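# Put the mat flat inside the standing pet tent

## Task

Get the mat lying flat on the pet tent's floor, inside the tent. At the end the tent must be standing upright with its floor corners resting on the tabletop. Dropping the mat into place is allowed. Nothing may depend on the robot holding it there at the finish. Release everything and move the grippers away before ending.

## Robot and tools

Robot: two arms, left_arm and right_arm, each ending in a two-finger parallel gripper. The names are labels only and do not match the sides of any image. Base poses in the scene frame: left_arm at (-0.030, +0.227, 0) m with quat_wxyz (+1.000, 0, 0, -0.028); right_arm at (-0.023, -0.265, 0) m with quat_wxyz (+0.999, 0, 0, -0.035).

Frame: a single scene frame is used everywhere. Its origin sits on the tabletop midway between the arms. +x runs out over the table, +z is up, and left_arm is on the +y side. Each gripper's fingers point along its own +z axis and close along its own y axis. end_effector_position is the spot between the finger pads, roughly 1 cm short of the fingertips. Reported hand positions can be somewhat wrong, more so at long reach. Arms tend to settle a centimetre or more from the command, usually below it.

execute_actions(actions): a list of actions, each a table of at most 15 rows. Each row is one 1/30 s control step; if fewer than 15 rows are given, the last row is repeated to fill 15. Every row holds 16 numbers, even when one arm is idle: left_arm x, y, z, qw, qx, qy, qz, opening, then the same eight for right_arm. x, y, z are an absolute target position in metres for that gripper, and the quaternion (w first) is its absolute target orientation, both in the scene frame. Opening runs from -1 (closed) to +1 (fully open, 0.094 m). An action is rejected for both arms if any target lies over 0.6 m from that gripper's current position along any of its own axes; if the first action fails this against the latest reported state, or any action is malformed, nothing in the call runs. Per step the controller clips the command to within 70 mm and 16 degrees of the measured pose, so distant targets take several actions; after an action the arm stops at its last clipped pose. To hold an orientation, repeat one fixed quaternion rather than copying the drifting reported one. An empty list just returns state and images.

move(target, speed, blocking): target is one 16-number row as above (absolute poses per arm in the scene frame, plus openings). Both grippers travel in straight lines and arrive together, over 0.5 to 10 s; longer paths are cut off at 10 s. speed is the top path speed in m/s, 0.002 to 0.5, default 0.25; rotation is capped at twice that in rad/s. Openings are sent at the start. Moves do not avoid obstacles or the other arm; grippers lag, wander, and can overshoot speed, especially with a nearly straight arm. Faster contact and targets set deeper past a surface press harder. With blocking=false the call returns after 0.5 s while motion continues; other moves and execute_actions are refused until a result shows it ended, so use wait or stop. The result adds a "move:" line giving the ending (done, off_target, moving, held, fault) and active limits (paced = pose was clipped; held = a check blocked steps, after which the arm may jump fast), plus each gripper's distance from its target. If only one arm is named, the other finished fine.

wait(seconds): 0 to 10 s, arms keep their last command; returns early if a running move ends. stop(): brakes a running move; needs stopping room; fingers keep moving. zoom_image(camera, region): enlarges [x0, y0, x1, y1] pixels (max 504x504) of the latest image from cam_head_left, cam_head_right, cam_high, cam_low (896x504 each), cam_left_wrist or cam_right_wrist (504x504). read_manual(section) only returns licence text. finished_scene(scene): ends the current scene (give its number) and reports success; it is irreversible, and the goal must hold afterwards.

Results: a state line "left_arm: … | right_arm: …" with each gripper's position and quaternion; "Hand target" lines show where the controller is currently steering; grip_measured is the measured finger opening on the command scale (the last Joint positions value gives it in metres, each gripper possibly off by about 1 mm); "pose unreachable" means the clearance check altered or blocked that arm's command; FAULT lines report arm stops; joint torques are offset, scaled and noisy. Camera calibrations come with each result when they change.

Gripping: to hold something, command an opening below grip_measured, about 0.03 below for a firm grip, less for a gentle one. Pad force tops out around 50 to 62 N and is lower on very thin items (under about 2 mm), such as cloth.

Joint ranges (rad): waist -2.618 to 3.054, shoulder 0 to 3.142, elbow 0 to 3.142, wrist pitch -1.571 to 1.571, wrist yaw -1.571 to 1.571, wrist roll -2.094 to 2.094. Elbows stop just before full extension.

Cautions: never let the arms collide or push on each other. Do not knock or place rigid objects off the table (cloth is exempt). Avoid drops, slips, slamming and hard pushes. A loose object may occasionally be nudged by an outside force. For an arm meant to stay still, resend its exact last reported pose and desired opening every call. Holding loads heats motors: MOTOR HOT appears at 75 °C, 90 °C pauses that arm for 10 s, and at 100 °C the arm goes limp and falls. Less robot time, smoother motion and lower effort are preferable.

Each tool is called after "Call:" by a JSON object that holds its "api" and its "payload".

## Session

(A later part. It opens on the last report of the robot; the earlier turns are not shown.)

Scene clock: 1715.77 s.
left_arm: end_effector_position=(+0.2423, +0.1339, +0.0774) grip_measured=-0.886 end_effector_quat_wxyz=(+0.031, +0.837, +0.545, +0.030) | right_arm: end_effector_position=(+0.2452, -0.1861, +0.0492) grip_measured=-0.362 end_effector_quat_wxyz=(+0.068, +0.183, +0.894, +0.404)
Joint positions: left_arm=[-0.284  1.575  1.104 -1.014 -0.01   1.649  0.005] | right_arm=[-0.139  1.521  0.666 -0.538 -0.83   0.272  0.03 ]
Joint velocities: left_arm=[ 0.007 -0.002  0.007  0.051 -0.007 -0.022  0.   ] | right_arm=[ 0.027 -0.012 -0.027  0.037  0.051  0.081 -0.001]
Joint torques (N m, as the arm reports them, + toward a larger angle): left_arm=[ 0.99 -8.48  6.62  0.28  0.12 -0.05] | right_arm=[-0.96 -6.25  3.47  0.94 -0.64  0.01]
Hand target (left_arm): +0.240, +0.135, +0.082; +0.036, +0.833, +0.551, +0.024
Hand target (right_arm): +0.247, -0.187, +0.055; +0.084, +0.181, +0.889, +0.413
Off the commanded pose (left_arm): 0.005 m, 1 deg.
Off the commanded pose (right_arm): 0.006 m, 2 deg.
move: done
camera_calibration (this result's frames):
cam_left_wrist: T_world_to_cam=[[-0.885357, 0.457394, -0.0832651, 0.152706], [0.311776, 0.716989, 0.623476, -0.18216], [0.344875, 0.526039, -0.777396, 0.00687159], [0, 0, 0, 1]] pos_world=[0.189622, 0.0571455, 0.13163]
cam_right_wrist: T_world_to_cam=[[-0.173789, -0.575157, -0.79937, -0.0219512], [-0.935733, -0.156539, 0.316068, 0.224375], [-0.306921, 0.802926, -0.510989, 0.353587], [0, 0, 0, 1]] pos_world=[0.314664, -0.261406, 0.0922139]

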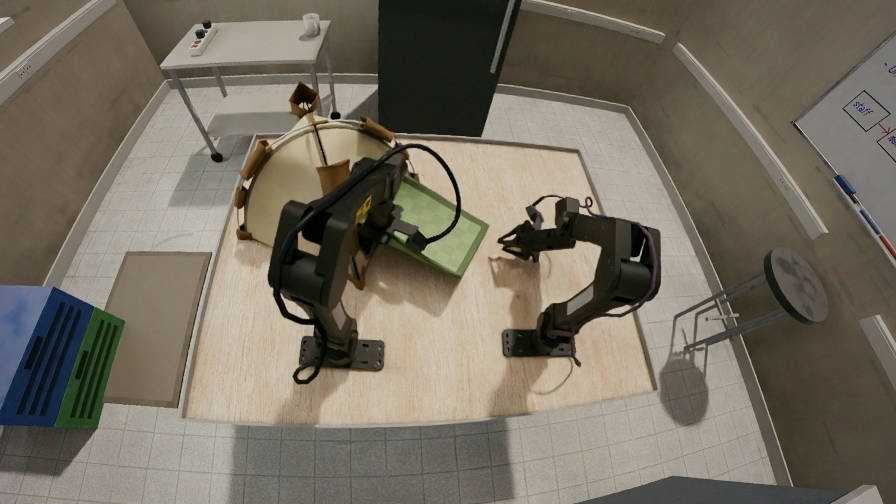

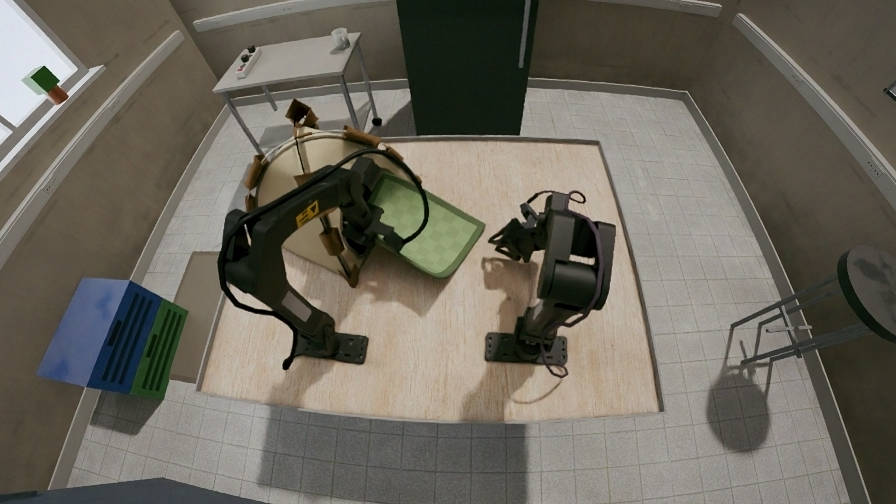

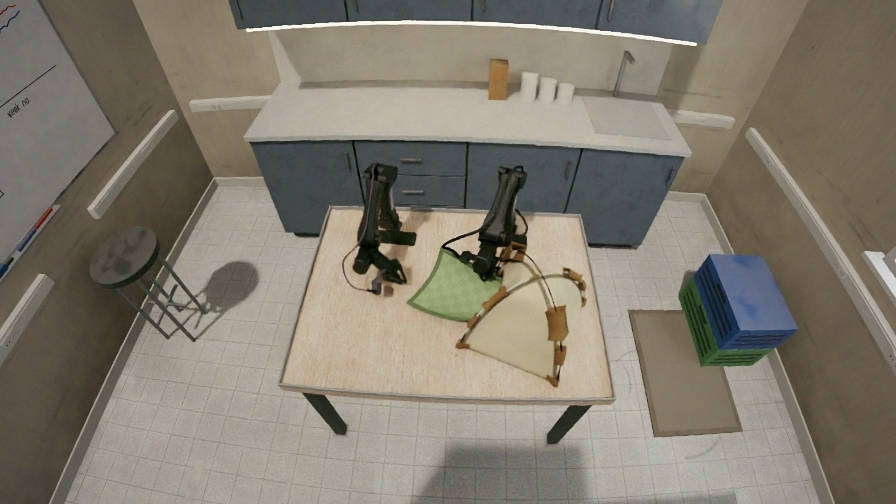

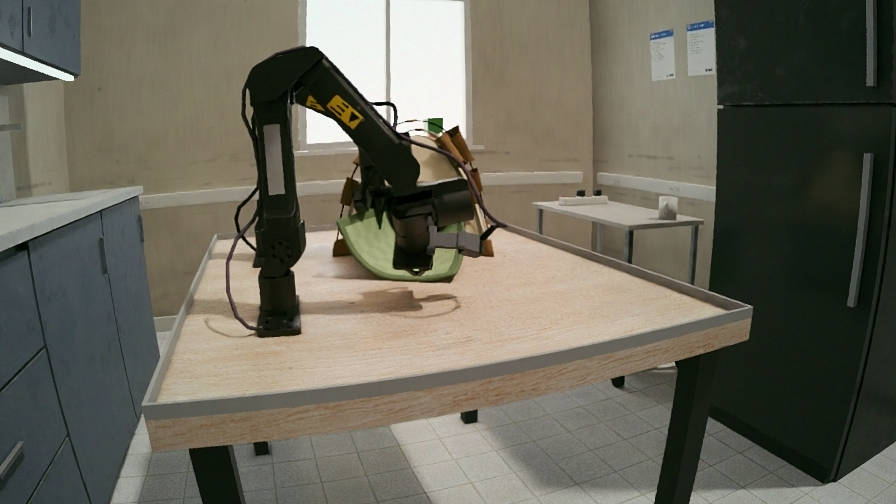

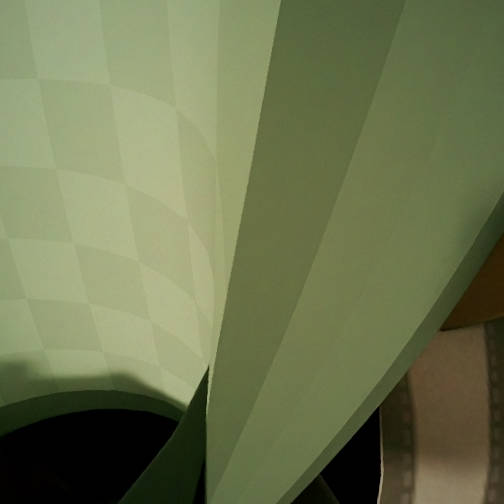

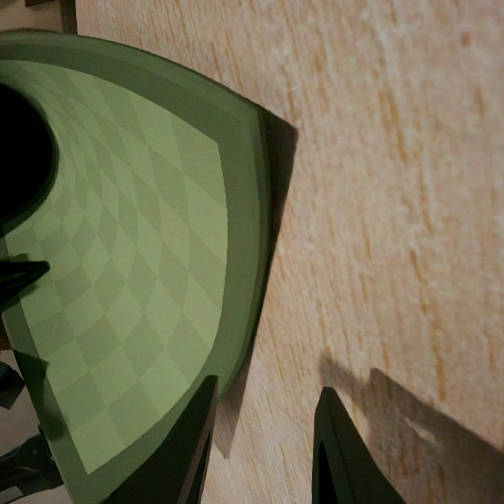

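Call:
{"api": "move", "payload": {"target": [0.240,0.135,0.082,0.0364,0.8331,0.5514,0.0241,-0.915,0.197,-0.150,0.020,0.0843,0.1807,0.8881,0.4141,-0.36], "speed": 0.1}}

Scene clock: 1739.53 s.
left_arm: end_effector_position=(+0.2423, +0.1339, +0.0774) grip_measured=-0.886 end_effector_quat_wxyz=(+0.031, +0.837, +0.545, +0.030) | right_arm: end_effector_position=(+0.1978, -0.1520, +0.0211) grip_measured=-0.362 end_effector_quat_wxyz=(+0.074, +0.189, +0.886, +0.418)
Joint positions: left_arm=[-0.284  1.575  1.104 -1.014 -0.01   1.649  0.005] | right_arm=[-0.02   1.365  0.356 -0.226 -0.826  0.477  0.03 ]
Joint velocities: left_arm=[ 0.002  0.007 -0.007  0.037  0.037 -0.037 -0.001] | right_arm=[ 0.007 -0.002  0.002 -0.037  0.007  0.051 -0.001]
Joint torques (N m, as the arm reports them, + toward a larger angle): left_arm=[ 0.96 -8.43  6.64  0.28  0.13 -0.05] | right_arm=[ 1.21 -4.13  2.83  1.21 -0.3   0.05]
Hand target (left_arm): +0.240, +0.135, +0.082; +0.036, +0.833, +0.551, +0.024
Hand target (right_arm): +0.197, -0.151, +0.020; +0.084, +0.181, +0.888, +0.414
Off the commanded pose (left_arm): 0.005 m, 1 deg.
Off the commanded pose (right_arm): 0.002 m, 2 deg.
move: done
camera_calibration (this result's frames):
cam_left_wrist: T_world_to_cam=[[-0.885357, 0.457394, -0.0832651, 0.152706], [0.311776, 0.716989, 0.623476, -0.18216], [0.344875, 0.526039, -0.777396, 0.00687159], [0, 0, 0, 1]] pos_world=[0.189622, 0.0571455, 0.13163]
cam_right_wrist: T_world_to_cam=[[-0.173574, -0.548394, -0.818008, -0.0285891], [-0.9417, -0.150672, 0.300831, 0.196603], [-0.288225, 0.822534, -0.490269, 0.296164], [0, 0, 0, 1]] pos_world=[0.265541, -0.22966, 0.0626694]

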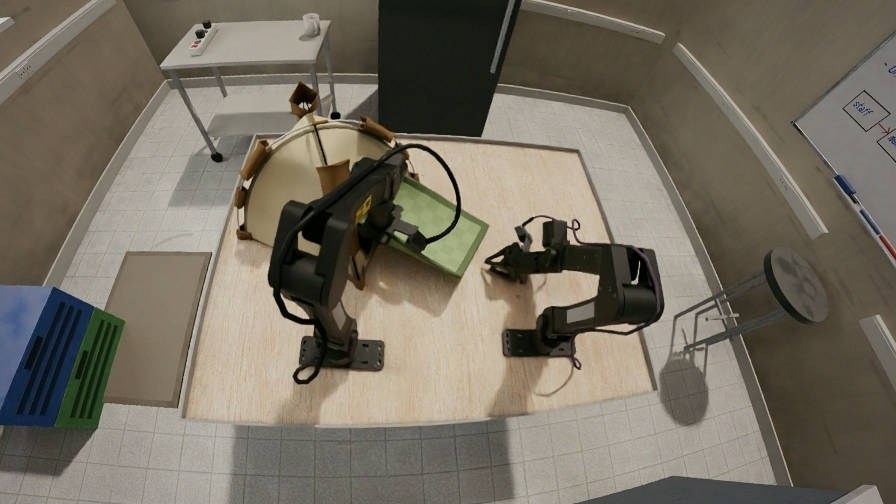

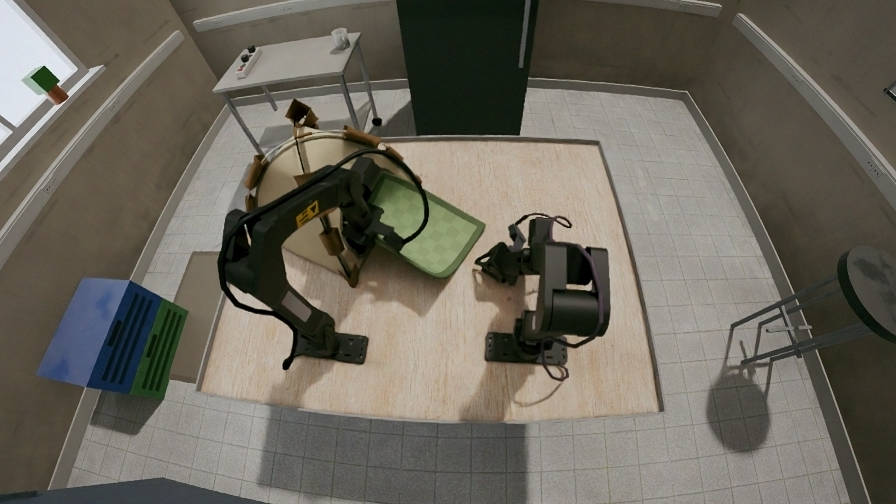

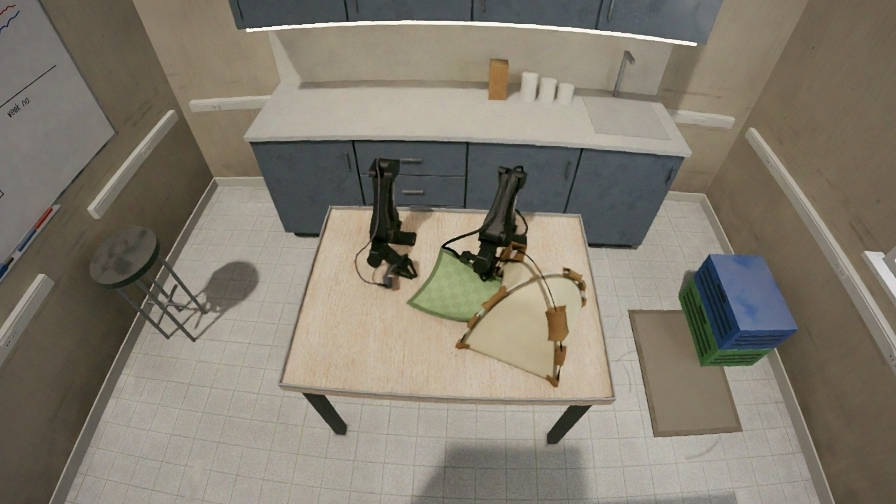

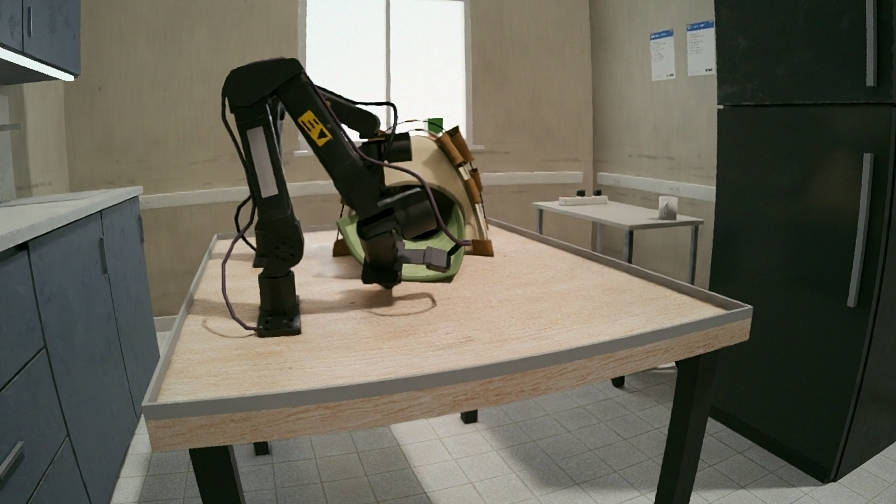

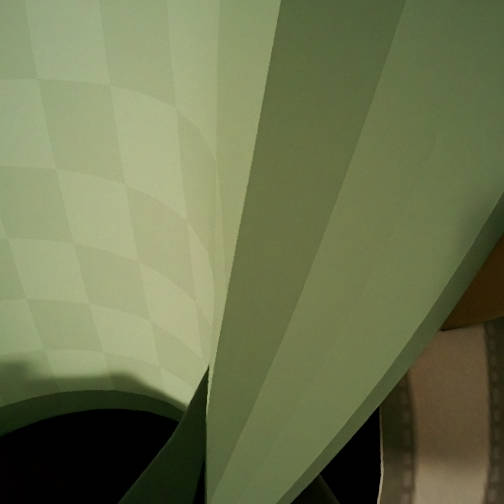

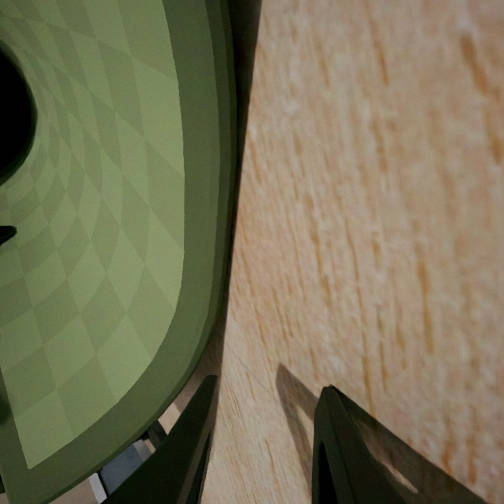

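Call:
{"api": "move", "payload": {"target": [0.240,0.135,0.082,0.0364,0.8331,0.5514,0.0241,-0.915,0.226,-0.084,0.012,0.0951,0.1752,0.8612,0.4676,-0.36], "speed": 0.04}}

Scene clock: 1745.17 s.
left_arm: end_effector_position=(+0.2423, +0.1339, +0.0774) grip_measured=-0.886 end_effector_quat_wxyz=(+0.031, +0.837, +0.545, +0.030) | right_arm: end_effector_position=(+0.2336, -0.0831, +0.0221) grip_measured=-0.362 end_effector_quat_wxyz=(+0.103, +0.172, +0.856, +0.477)
Joint positions: left_arm=[-0.284  1.575  1.104 -1.014 -0.01   1.649  0.005] | right_arm=[ 0.277  1.58   0.312  0.452 -0.768  0.921  0.03 ]
Joint velocities: left_arm=[-0.012 -0.017 -0.007 -0.022 -0.022 -0.007  0.   ] | right_arm=[ 0.012  0.022 -0.012  0.022  0.022  0.066 -0.   ]
Joint torques (N m, as the arm reports them, + toward a larger angle): left_arm=[ 0.97 -8.44  6.56  0.28  0.13 -0.06] | right_arm=[ 0.97 -2.8   1.91  1.8  -0.12 -0.01]
Hand target (left_arm): +0.240, +0.135, +0.082; +0.036, +0.833, +0.551, +0.024
Hand target (right_arm): +0.225, -0.083, +0.012; +0.096, +0.176, +0.861, +0.468
Off the commanded pose (left_arm): 0.005 m, 1 deg.
Off the commanded pose (right_arm): 0.013 m, 2 deg.
move: off_target (right_arm)
camera_calibration (this result's frames):
cam_left_wrist: T_world_to_cam=[[-0.885357, 0.457394, -0.0832651, 0.152706], [0.311776, 0.716989, 0.623476, -0.18216], [0.344875, 0.526039, -0.777396, 0.00687159], [0, 0, 0, 1]] pos_world=[0.189622, 0.0571455, 0.13163]
cam_right_wrist: T_world_to_cam=[[-0.0929106, -0.448552, -0.888915, 0.00724651], [-0.964023, -0.18279, 0.192998, 0.245373], [-0.249054, 0.874865, -0.415431, 0.243867], [0, 0, 0, 1]] pos_world=[0.297955, -0.165248, 0.0603948]

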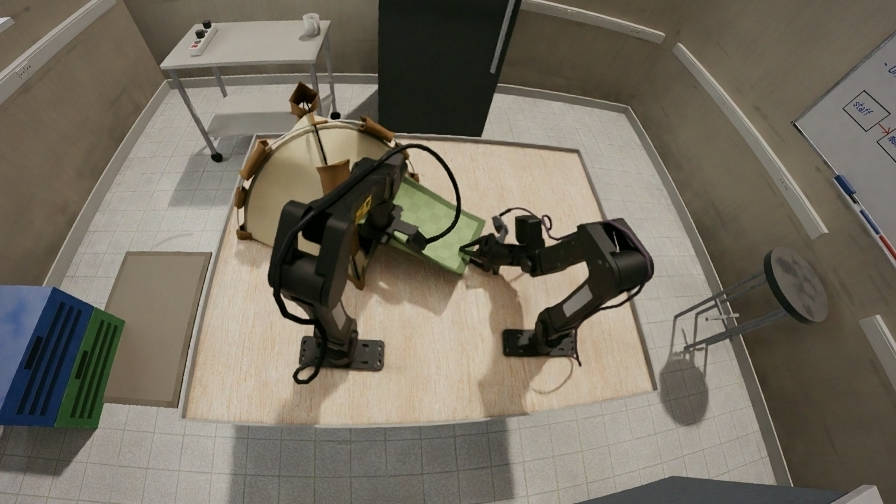

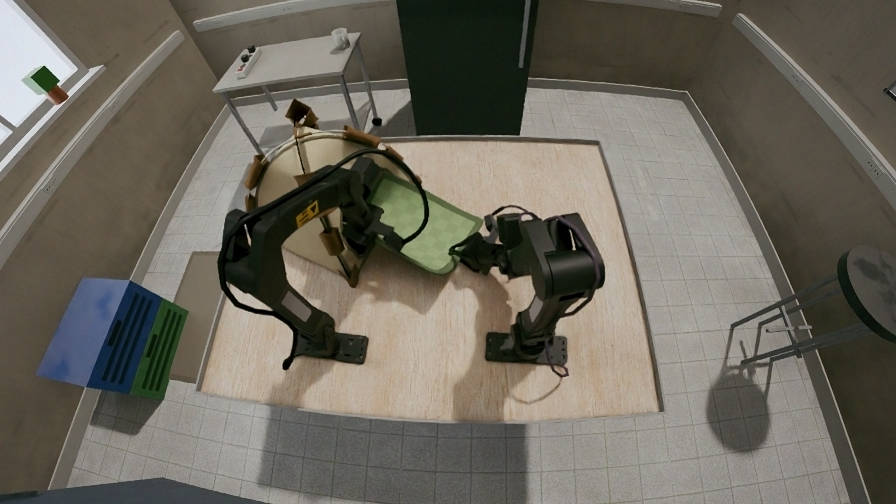

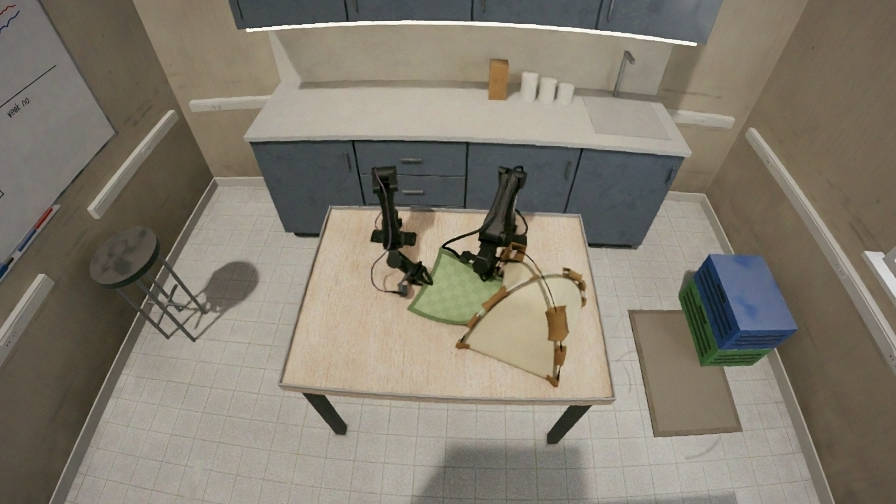

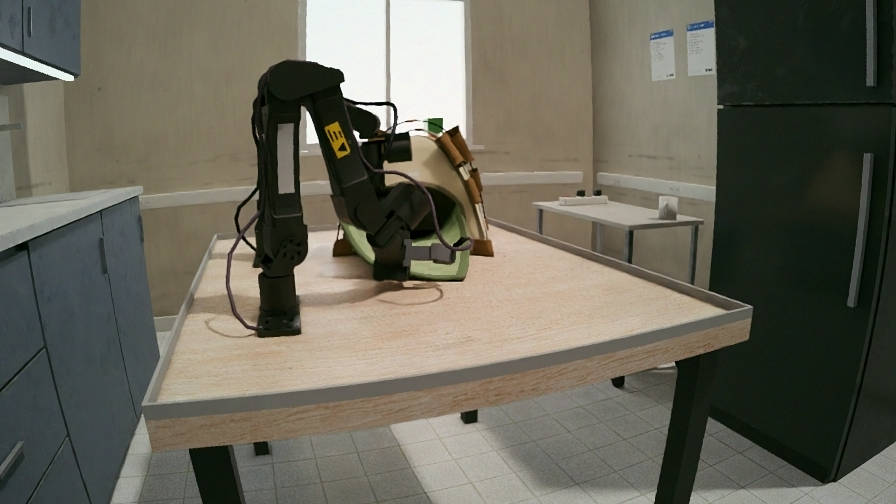

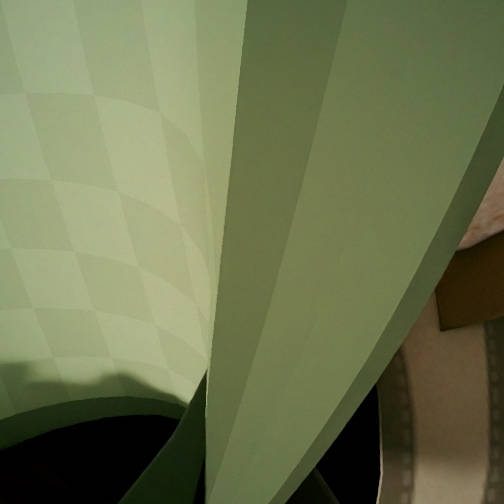

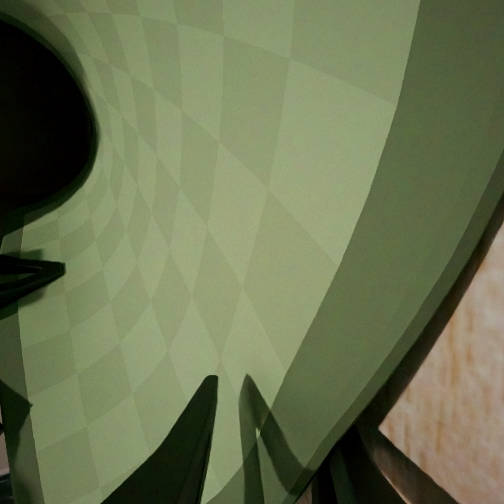

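Call:
{"api": "execute_actions", "payload": {"actions": [[[0.240,0.135,0.082,0.0364,0.8331,0.5514,0.0241,-0.915,0.230,-0.080,0.014,0.0951,0.1752,0.8612,0.4676,-0.40],[0.240,0.135,0.082,0.0364,0.8331,0.5514,0.0241,-0.915,0.230,-0.079,0.014,0.0951,0.1752,0.8612,0.4676,-0.44],[0.240,0.135,0.082,0.0364,0.8331,0.5514,0.0241,-0.915,0.231,-0.078,0.015,0.0951,0.1752,0.8612,0.4676,-0.48],[0.240,0.135,0.082,0.0364,0.8331,0.5514,0.0241,-0.915,0.231,-0.077,0.015,0.0951,0.1752,0.8612,0.4676,-0.52],[0.240,0.135,0.082,0.0364,0.8331,0.5514,0.0241,-0.915,0.232,-0.076,0.016,0.0951,0.1752,0.8612,0.4676,-0.56],[0.240,0.135,0.082,0.0364,0.8331,0.5514,0.0241,-0.915,0.232,-0.076,0.016,0.0951,0.1752,0.8612,0.4676,-0.60],[0.240,0.135,0.082,0.0364,0.8331,0.5514,0.0241,-0.915,0.233,-0.075,0.017,0.0951,0.1752,0.8612,0.4676,-0.64],[0.240,0.135,0.082,0.0364,0.8331,0.5514,0.0241,-0.915,0.233,-0.075,0.017,0.0951,0.1752,0.8612,0.4676,-0.68],[0.240,0.135,0.082,0.0364,0.8331,0.5514,0.0241,-0.915,0.233,-0.075,0.018,0.0951,0.1752,0.8612,0.4676,-0.72],[0.240,0.135,0.082,0.0364,0.8331,0.5514,0.0241,-0.915,0.233,-0.075,0.018,0.0951,0.1752,0.8612,0.4676,-0.76],[0.240,0.135,0.082,0.0364,0.8331,0.5514,0.0241,-0.915,0.233,-0.075,0.018,0.0951,0.1752,0.8612,0.4676,-0.80],[0.240,0.135,0.082,0.0364,0.8331,0.5514,0.0241,-0.915,0.233,-0.075,0.018,0.0951,0.1752,0.8612,0.4676,-0.83],[0.240,0.135,0.082,0.0364,0.8331,0.5514,0.0241,-0.915,0.233,-0.075,0.018,0.0951,0.1752,0.8612,0.4676,-0.86],[0.240,0.135,0.082,0.0364,0.8331,0.5514,0.0241,-0.915,0.233,-0.075,0.018,0.0951,0.1752,0.8612,0.4676,-0.89],[0.240,0.135,0.082,0.0364,0.8331,0.5514,0.0241,-0.915,0.233,-0.075,0.018,0.0951,0.1752,0.8612,0.4676,-0.915]],[[0.240,0.135,0.082,0.0364,0.8331,0.5514,0.0241,-0.915,0.233,-0.075,0.020,0.0951,0.1752,0.8612,0.4676,-0.915]]]}}

Scene clock: 1758.57 s.
left_arm: end_effector_position=(+0.2422, +0.1337, +0.0774) grip_measured=-0.886 end_effector_quat_wxyz=(+0.031, +0.838, +0.545, +0.029) | right_arm: end_effector_position=(+0.2307, -0.0785, +0.0165) grip_measured=-0.885 end_effector_quat_wxyz=(+0.094, +0.181, +0.860, +0.468)
Joint positions: left_arm=[-0.284  1.575  1.104 -1.014 -0.009  1.649  0.005] | right_arm=[ 0.31   1.591  0.312  0.456 -0.734  0.953  0.005]
Joint velocities: left_arm=[-0.017 -0.012 -0.012 -0.051 -0.022  0.037  0.   ] | right_arm=[-0.007  0.012 -0.012 -0.051 -0.066 -0.037  0.   ]
Joint torques (N m, as the arm reports them, + toward a larger angle): left_arm=[ 0.88 -8.39  6.56  0.28  0.11 -0.06] | right_arm=[ 0.94 -4.61  5.02  1.41 -0.24  0.03]
Hand target (left_arm): +0.240, +0.135, +0.082; +0.036, +0.833, +0.551, +0.024
Hand target (right_arm): +0.233, -0.075, +0.020; +0.095, +0.175, +0.861, +0.468
Off the commanded pose (left_arm): 0.005 m, 1 deg.
Off the commanded pose (right_arm): 0.005 m, 1 deg.
camera_calibration (this result's frames):
cam_left_wrist: T_world_to_cam=[[-0.885344, 0.457391, -0.0834202, 0.152743], [0.312083, 0.717628, 0.622586, -0.182091], [0.34463, 0.525169, -0.778092, 0.00722411], [0, 0, 0, 1]] pos_world=[0.189568, 0.0570167, 0.13173]
cam_right_wrist: T_world_to_cam=[[-0.120708, -0.461073, -0.879114, 0.00931578], [-0.959681, -0.172265, 0.22212, 0.243797], [-0.253854, 0.870481, -0.421689, 0.237702], [0, 0, 0, 1]] pos_world=[0.295433, -0.160622, 0.0542739]

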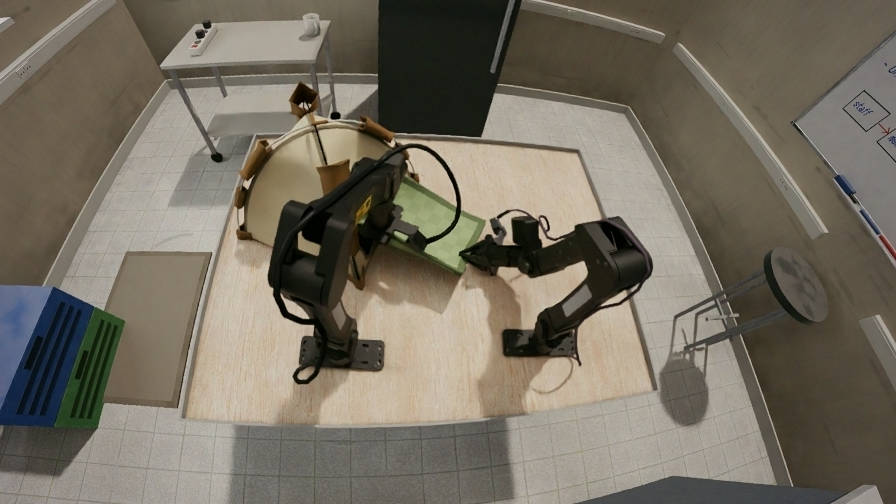

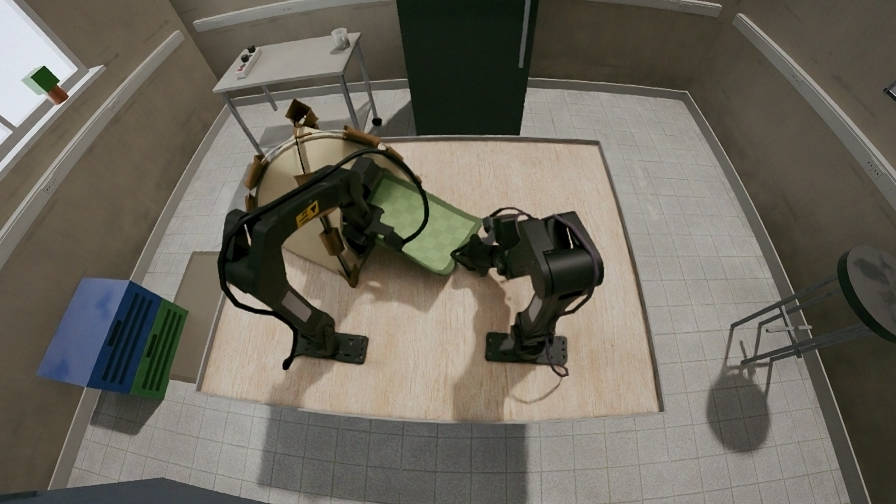

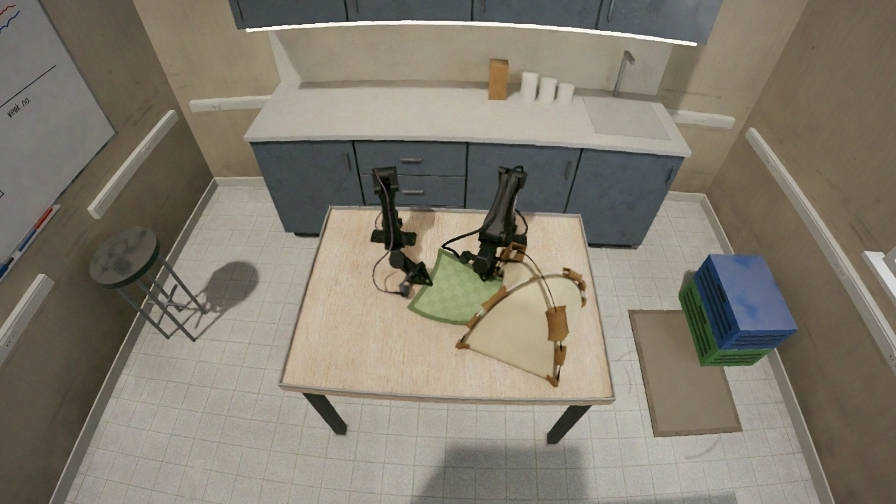

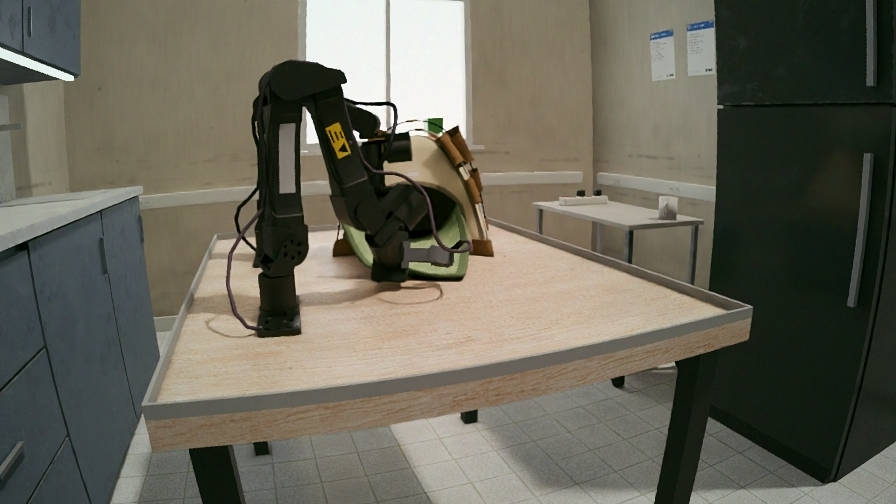

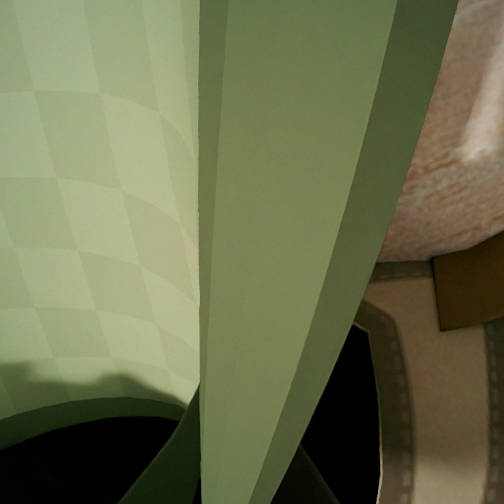

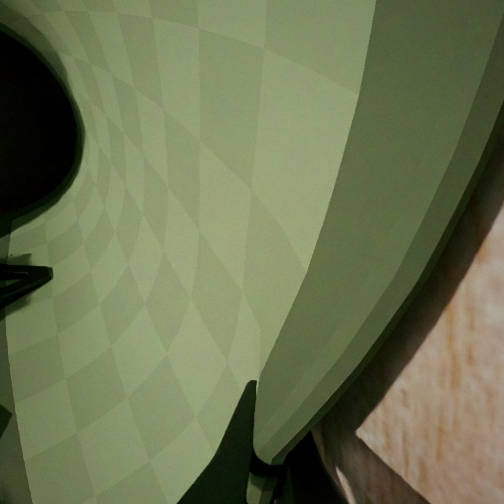

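Call:
{"api": "move", "payload": {"target": [0.240,0.135,0.082,0.0364,0.8331,0.5514,0.0241,-0.915,0.250,-0.076,0.034,0.0951,0.1752,0.8612,0.4676,-0.915], "speed": 0.04}}

Call:
{"api": "move", "payload": {"target": [0.238,0.133,0.080,0.0364,0.8331,0.5514,0.0241,-0.62,0.2715,-0.030,0.036,0.0951,0.1752,0.8612,0.4676,-0.915], "speed": 0.035}}

Scene clock: 1773.20 s.
left_arm: end_effector_position=(+0.2426, +0.1350, +0.0774) grip_measured=-0.886 end_effector_quat_wxyz=(+0.031, +0.837, +0.546, +0.030) | right_arm: end_effector_position=(+0.2379, -0.0762, +0.0203) grip_measured=-0.885 end_effector_quat_wxyz=(+0.076, +0.187, +0.865, +0.460)
Joint positions: left_arm=[-0.281  1.575  1.104 -1.014 -0.011  1.649  0.005] | right_arm=[ 0.31   1.591  0.383  0.338 -0.739  0.946  0.005]
Joint velocities: left_arm=[-0.007  0.002 -0.022  0.051 -0.051  0.022 -0.   ] | right_arm=[ 0.002 -0.002 -0.012  0.007  0.037 -0.022  0.   ]
Joint torques (N m, as the arm reports them, + toward a larger angle): left_arm=[ 0.57 -8.41  6.53  0.27  0.13 -0.08] | right_arm=[-0.79 -6.17  6.38  1.45 -0.37 -0.11]
Hand target (left_arm): +0.240, +0.135, +0.082; +0.036, +0.833, +0.551, +0.024
Hand target (right_arm): +0.250, -0.076, +0.034; +0.096, +0.175, +0.861, +0.468
Off the commanded pose (left_arm): 0.005 m, 1 deg.
Off the commanded pose (right_arm): 0.018 m, 3 deg.
move: off_target (right_arm)
camera_calibration (this result's frames):
cam_left_wrist: T_world_to_cam=[[-0.886762, 0.454693, -0.08311, 0.153242], [0.309281, 0.717296, 0.624365, -0.18251], [0.343509, 0.527959, -0.776699, 0.00623206], [0, 0, 0, 1]] pos_world=[0.190195, 0.0579453, 0.131529]
cam_right_wrist: T_world_to_cam=[[-0.153139, -0.470645, -0.868931, 0.0213563], [-0.948609, -0.1764, 0.262726, 0.24654], [-0.27693, 0.864509, -0.419444, 0.244028], [0, 0, 0, 1]] pos_world=[0.304719, -0.157423, 0.0561409]

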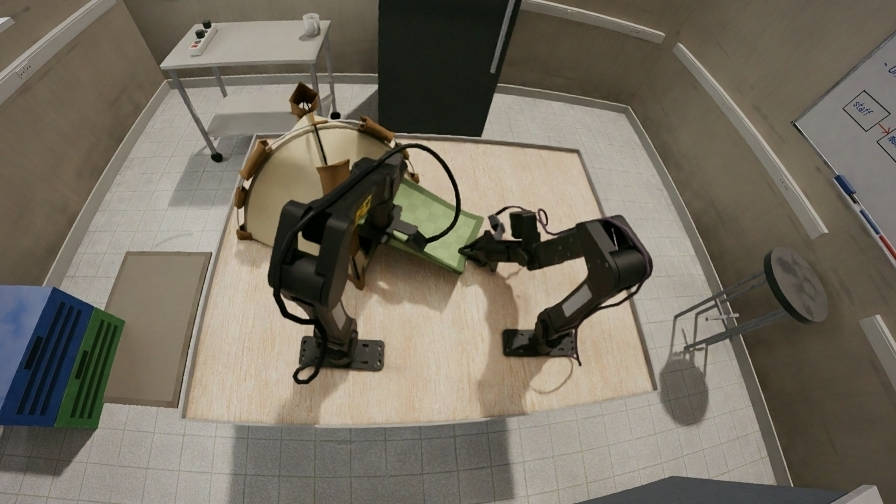

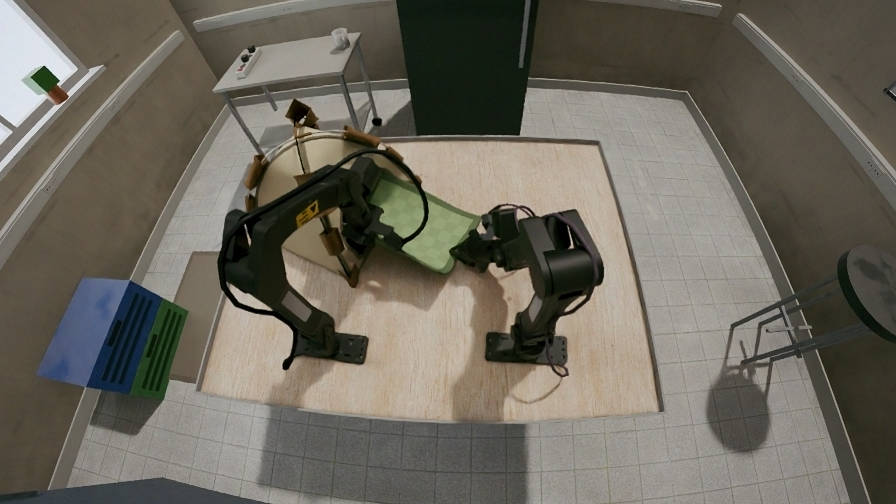

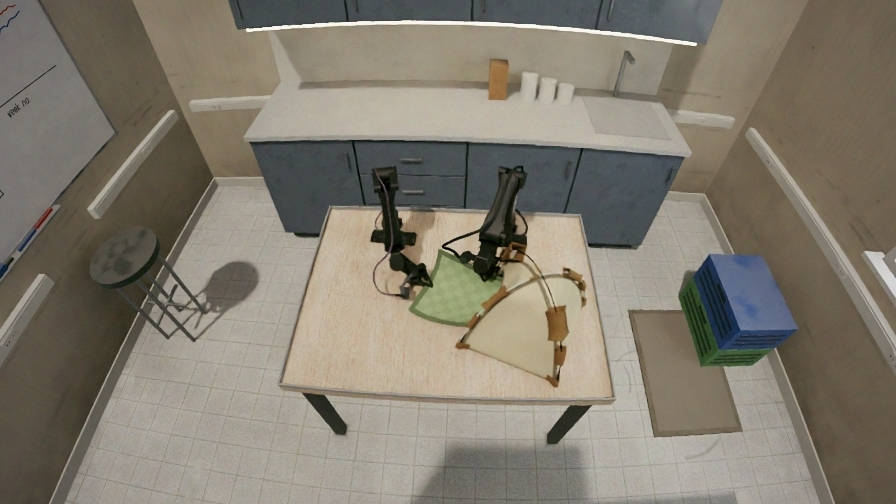

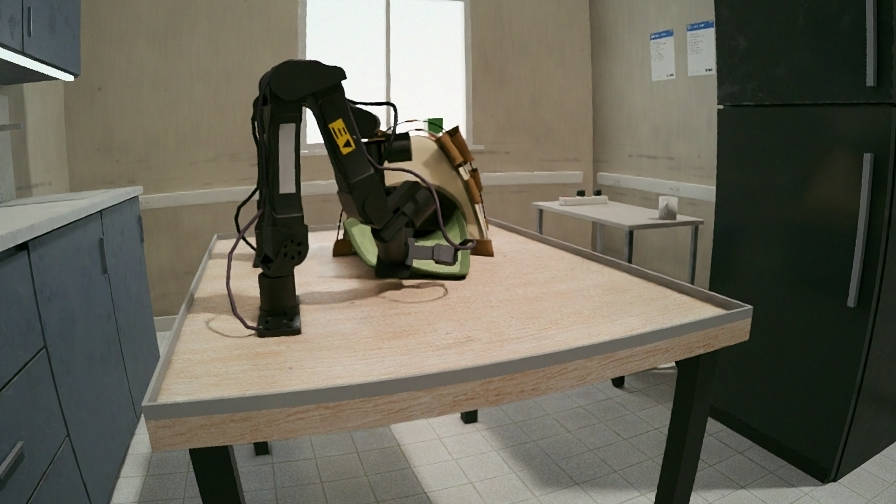

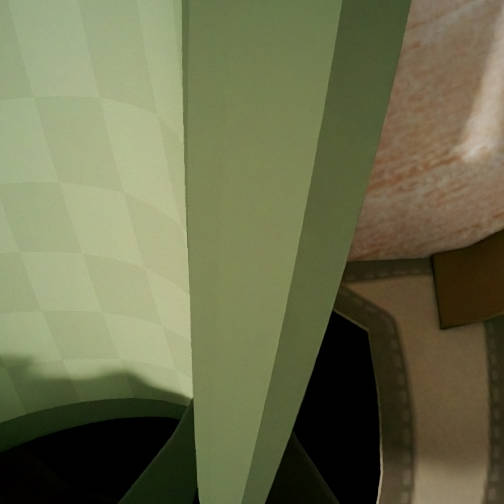

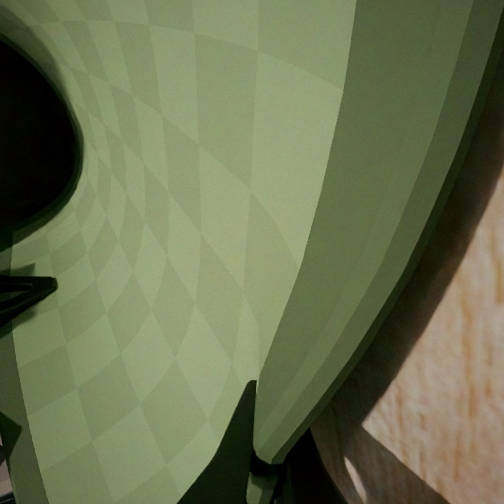

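Scene clock: 1775.20 s.
left_arm: end_effector_position=(+0.2426, +0.1350, +0.0774) grip_measured=-0.621 end_effector_quat_wxyz=(+0.031, +0.835, +0.548, +0.030) | right_arm: end_effector_position=(+0.2591, -0.0407, +0.0241) grip_measured=-0.885 end_effector_quat_wxyz=(+0.079, +0.194, +0.867, +0.452)
Joint positions: left_arm=[-0.281  1.575  1.104 -1.014 -0.011  1.643  0.018] | right_arm=[ 0.442  1.67   0.49   0.382 -0.63   1.075  0.005]
Joint velocities: left_arm=[ 0.027 -0.022 -0.007 -0.066 -0.007 -0.051 -0.001] | right_arm=[-0.007  0.002  0.007 -0.037  0.007  0.051 -0.   ]
Joint torques (N m, as the arm reports them, + toward a larger angle): left_arm=[-0.1  -8.69  5.58  0.37  0.13 -0.08] | right_arm=[ 1.23 -4.6   6.75  2.04 -0.33  0.02]
Hand target (left_arm): +0.238, +0.133, +0.080; +0.036, +0.833, +0.551, +0.024
Hand target (right_arm): +0.270, -0.030, +0.037; +0.095, +0.175, +0.861, +0.468
Off the commanded pose (left_arm): 0.006 m, 1 deg.
Off the commanded pose (right_arm): 0.020 m, 3 deg.
move: off_target (right_arm)
camera_calibration (this result's frames):
cam_left_wrist: T_world_to_cam=[[-0.889348, 0.44959, -0.0832365, 0.154568], [0.30525, 0.719349, 0.623987, -0.18178], [0.340414, 0.529534, -0.776989, 0.00679278], [0, 0, 0, 1]] pos_world=[0.19064, 0.0576737, 0.131572]
cam_right_wrist: T_world_to_cam=[[-0.164533, -0.48221, -0.860466, 0.0469397], [-0.949683, -0.158266, 0.270286, 0.272733], [-0.266517, 0.861641, -0.431907, 0.218297], [0, 0, 0, 1]] pos_world=[0.324913, -0.122294, 0.060958]

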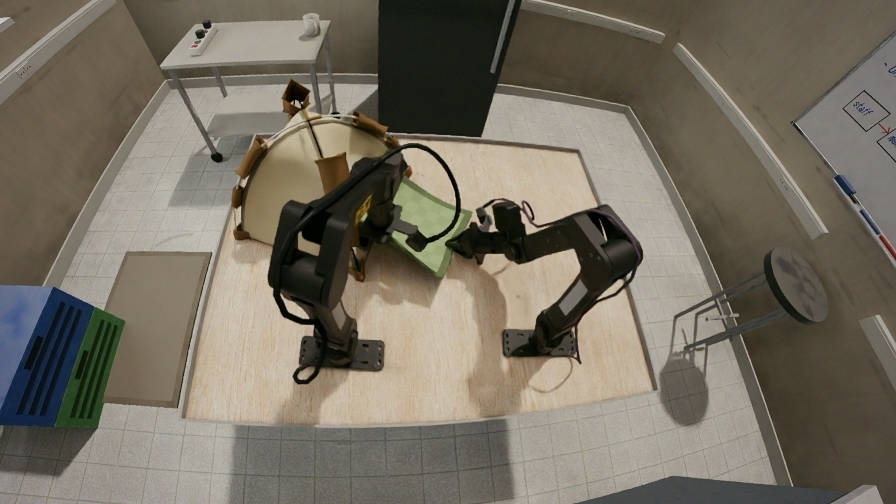

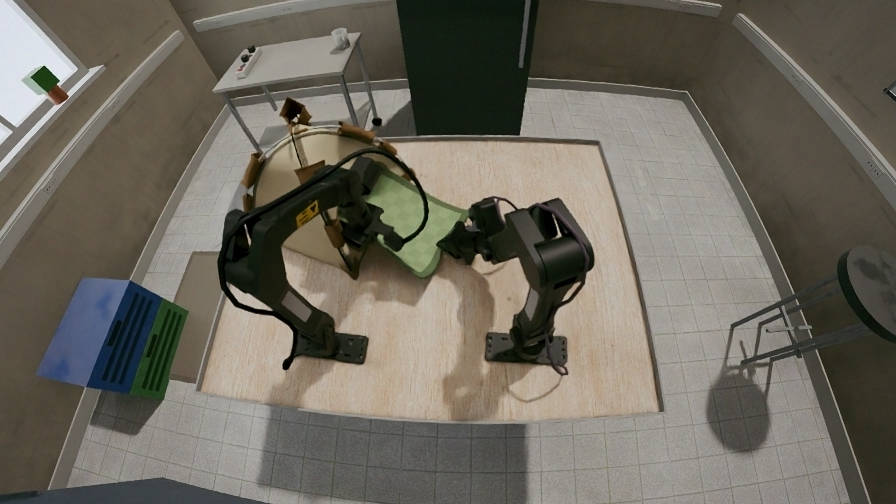

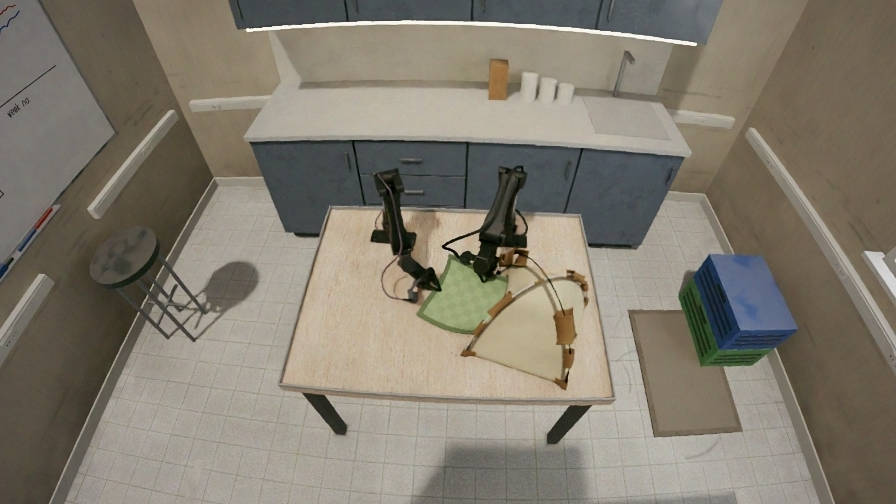

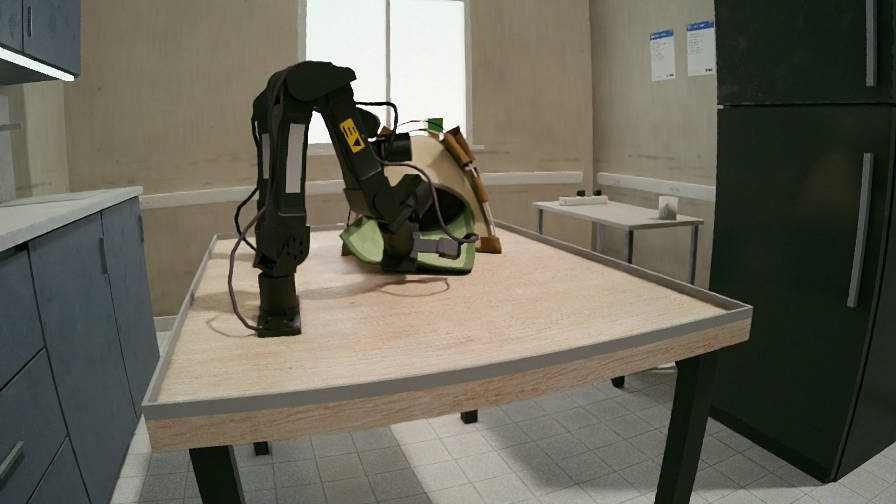

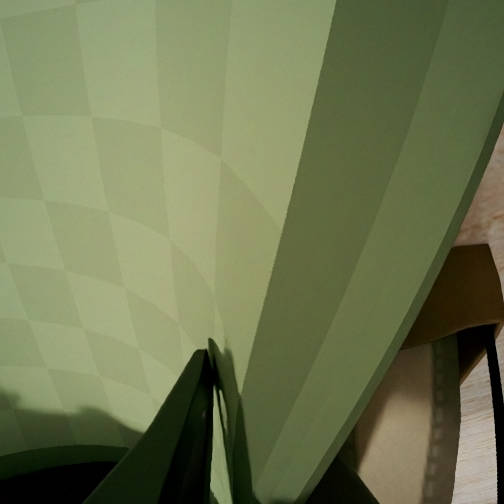

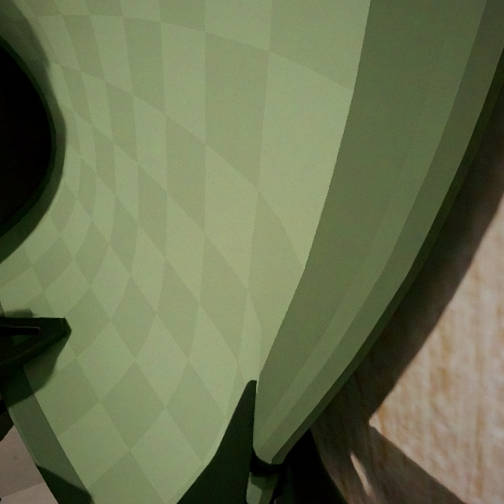

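Call:
{"api": "zoom_image", "payload": {"camera": "cam_high", "region": [410, 230, 620, 410]}}

Call:
{"api": "zoom_image", "payload": {"camera": "cam_head_left", "region": [220, 70, 440, 290]}}

Region (410, 230, 620, 410) of cam_high's 896x504 image, scaled by 2.400, with more detail than that image has; it fills the top 432 rows of this view, and the rest is white.

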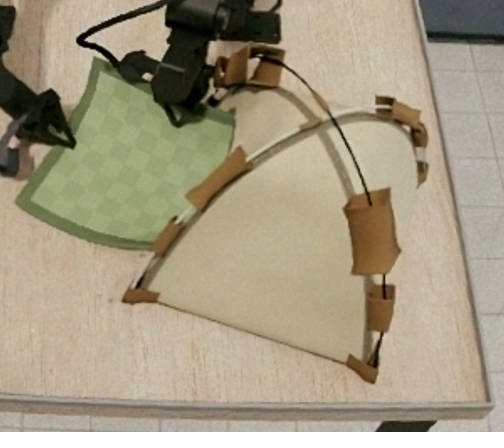

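Region (220, 70, 440, 290) of cam_head_left's 896x504 image, scaled by 2.291, with more detail than that image has.

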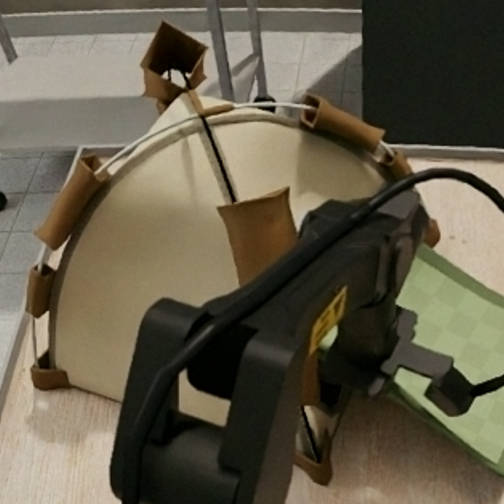

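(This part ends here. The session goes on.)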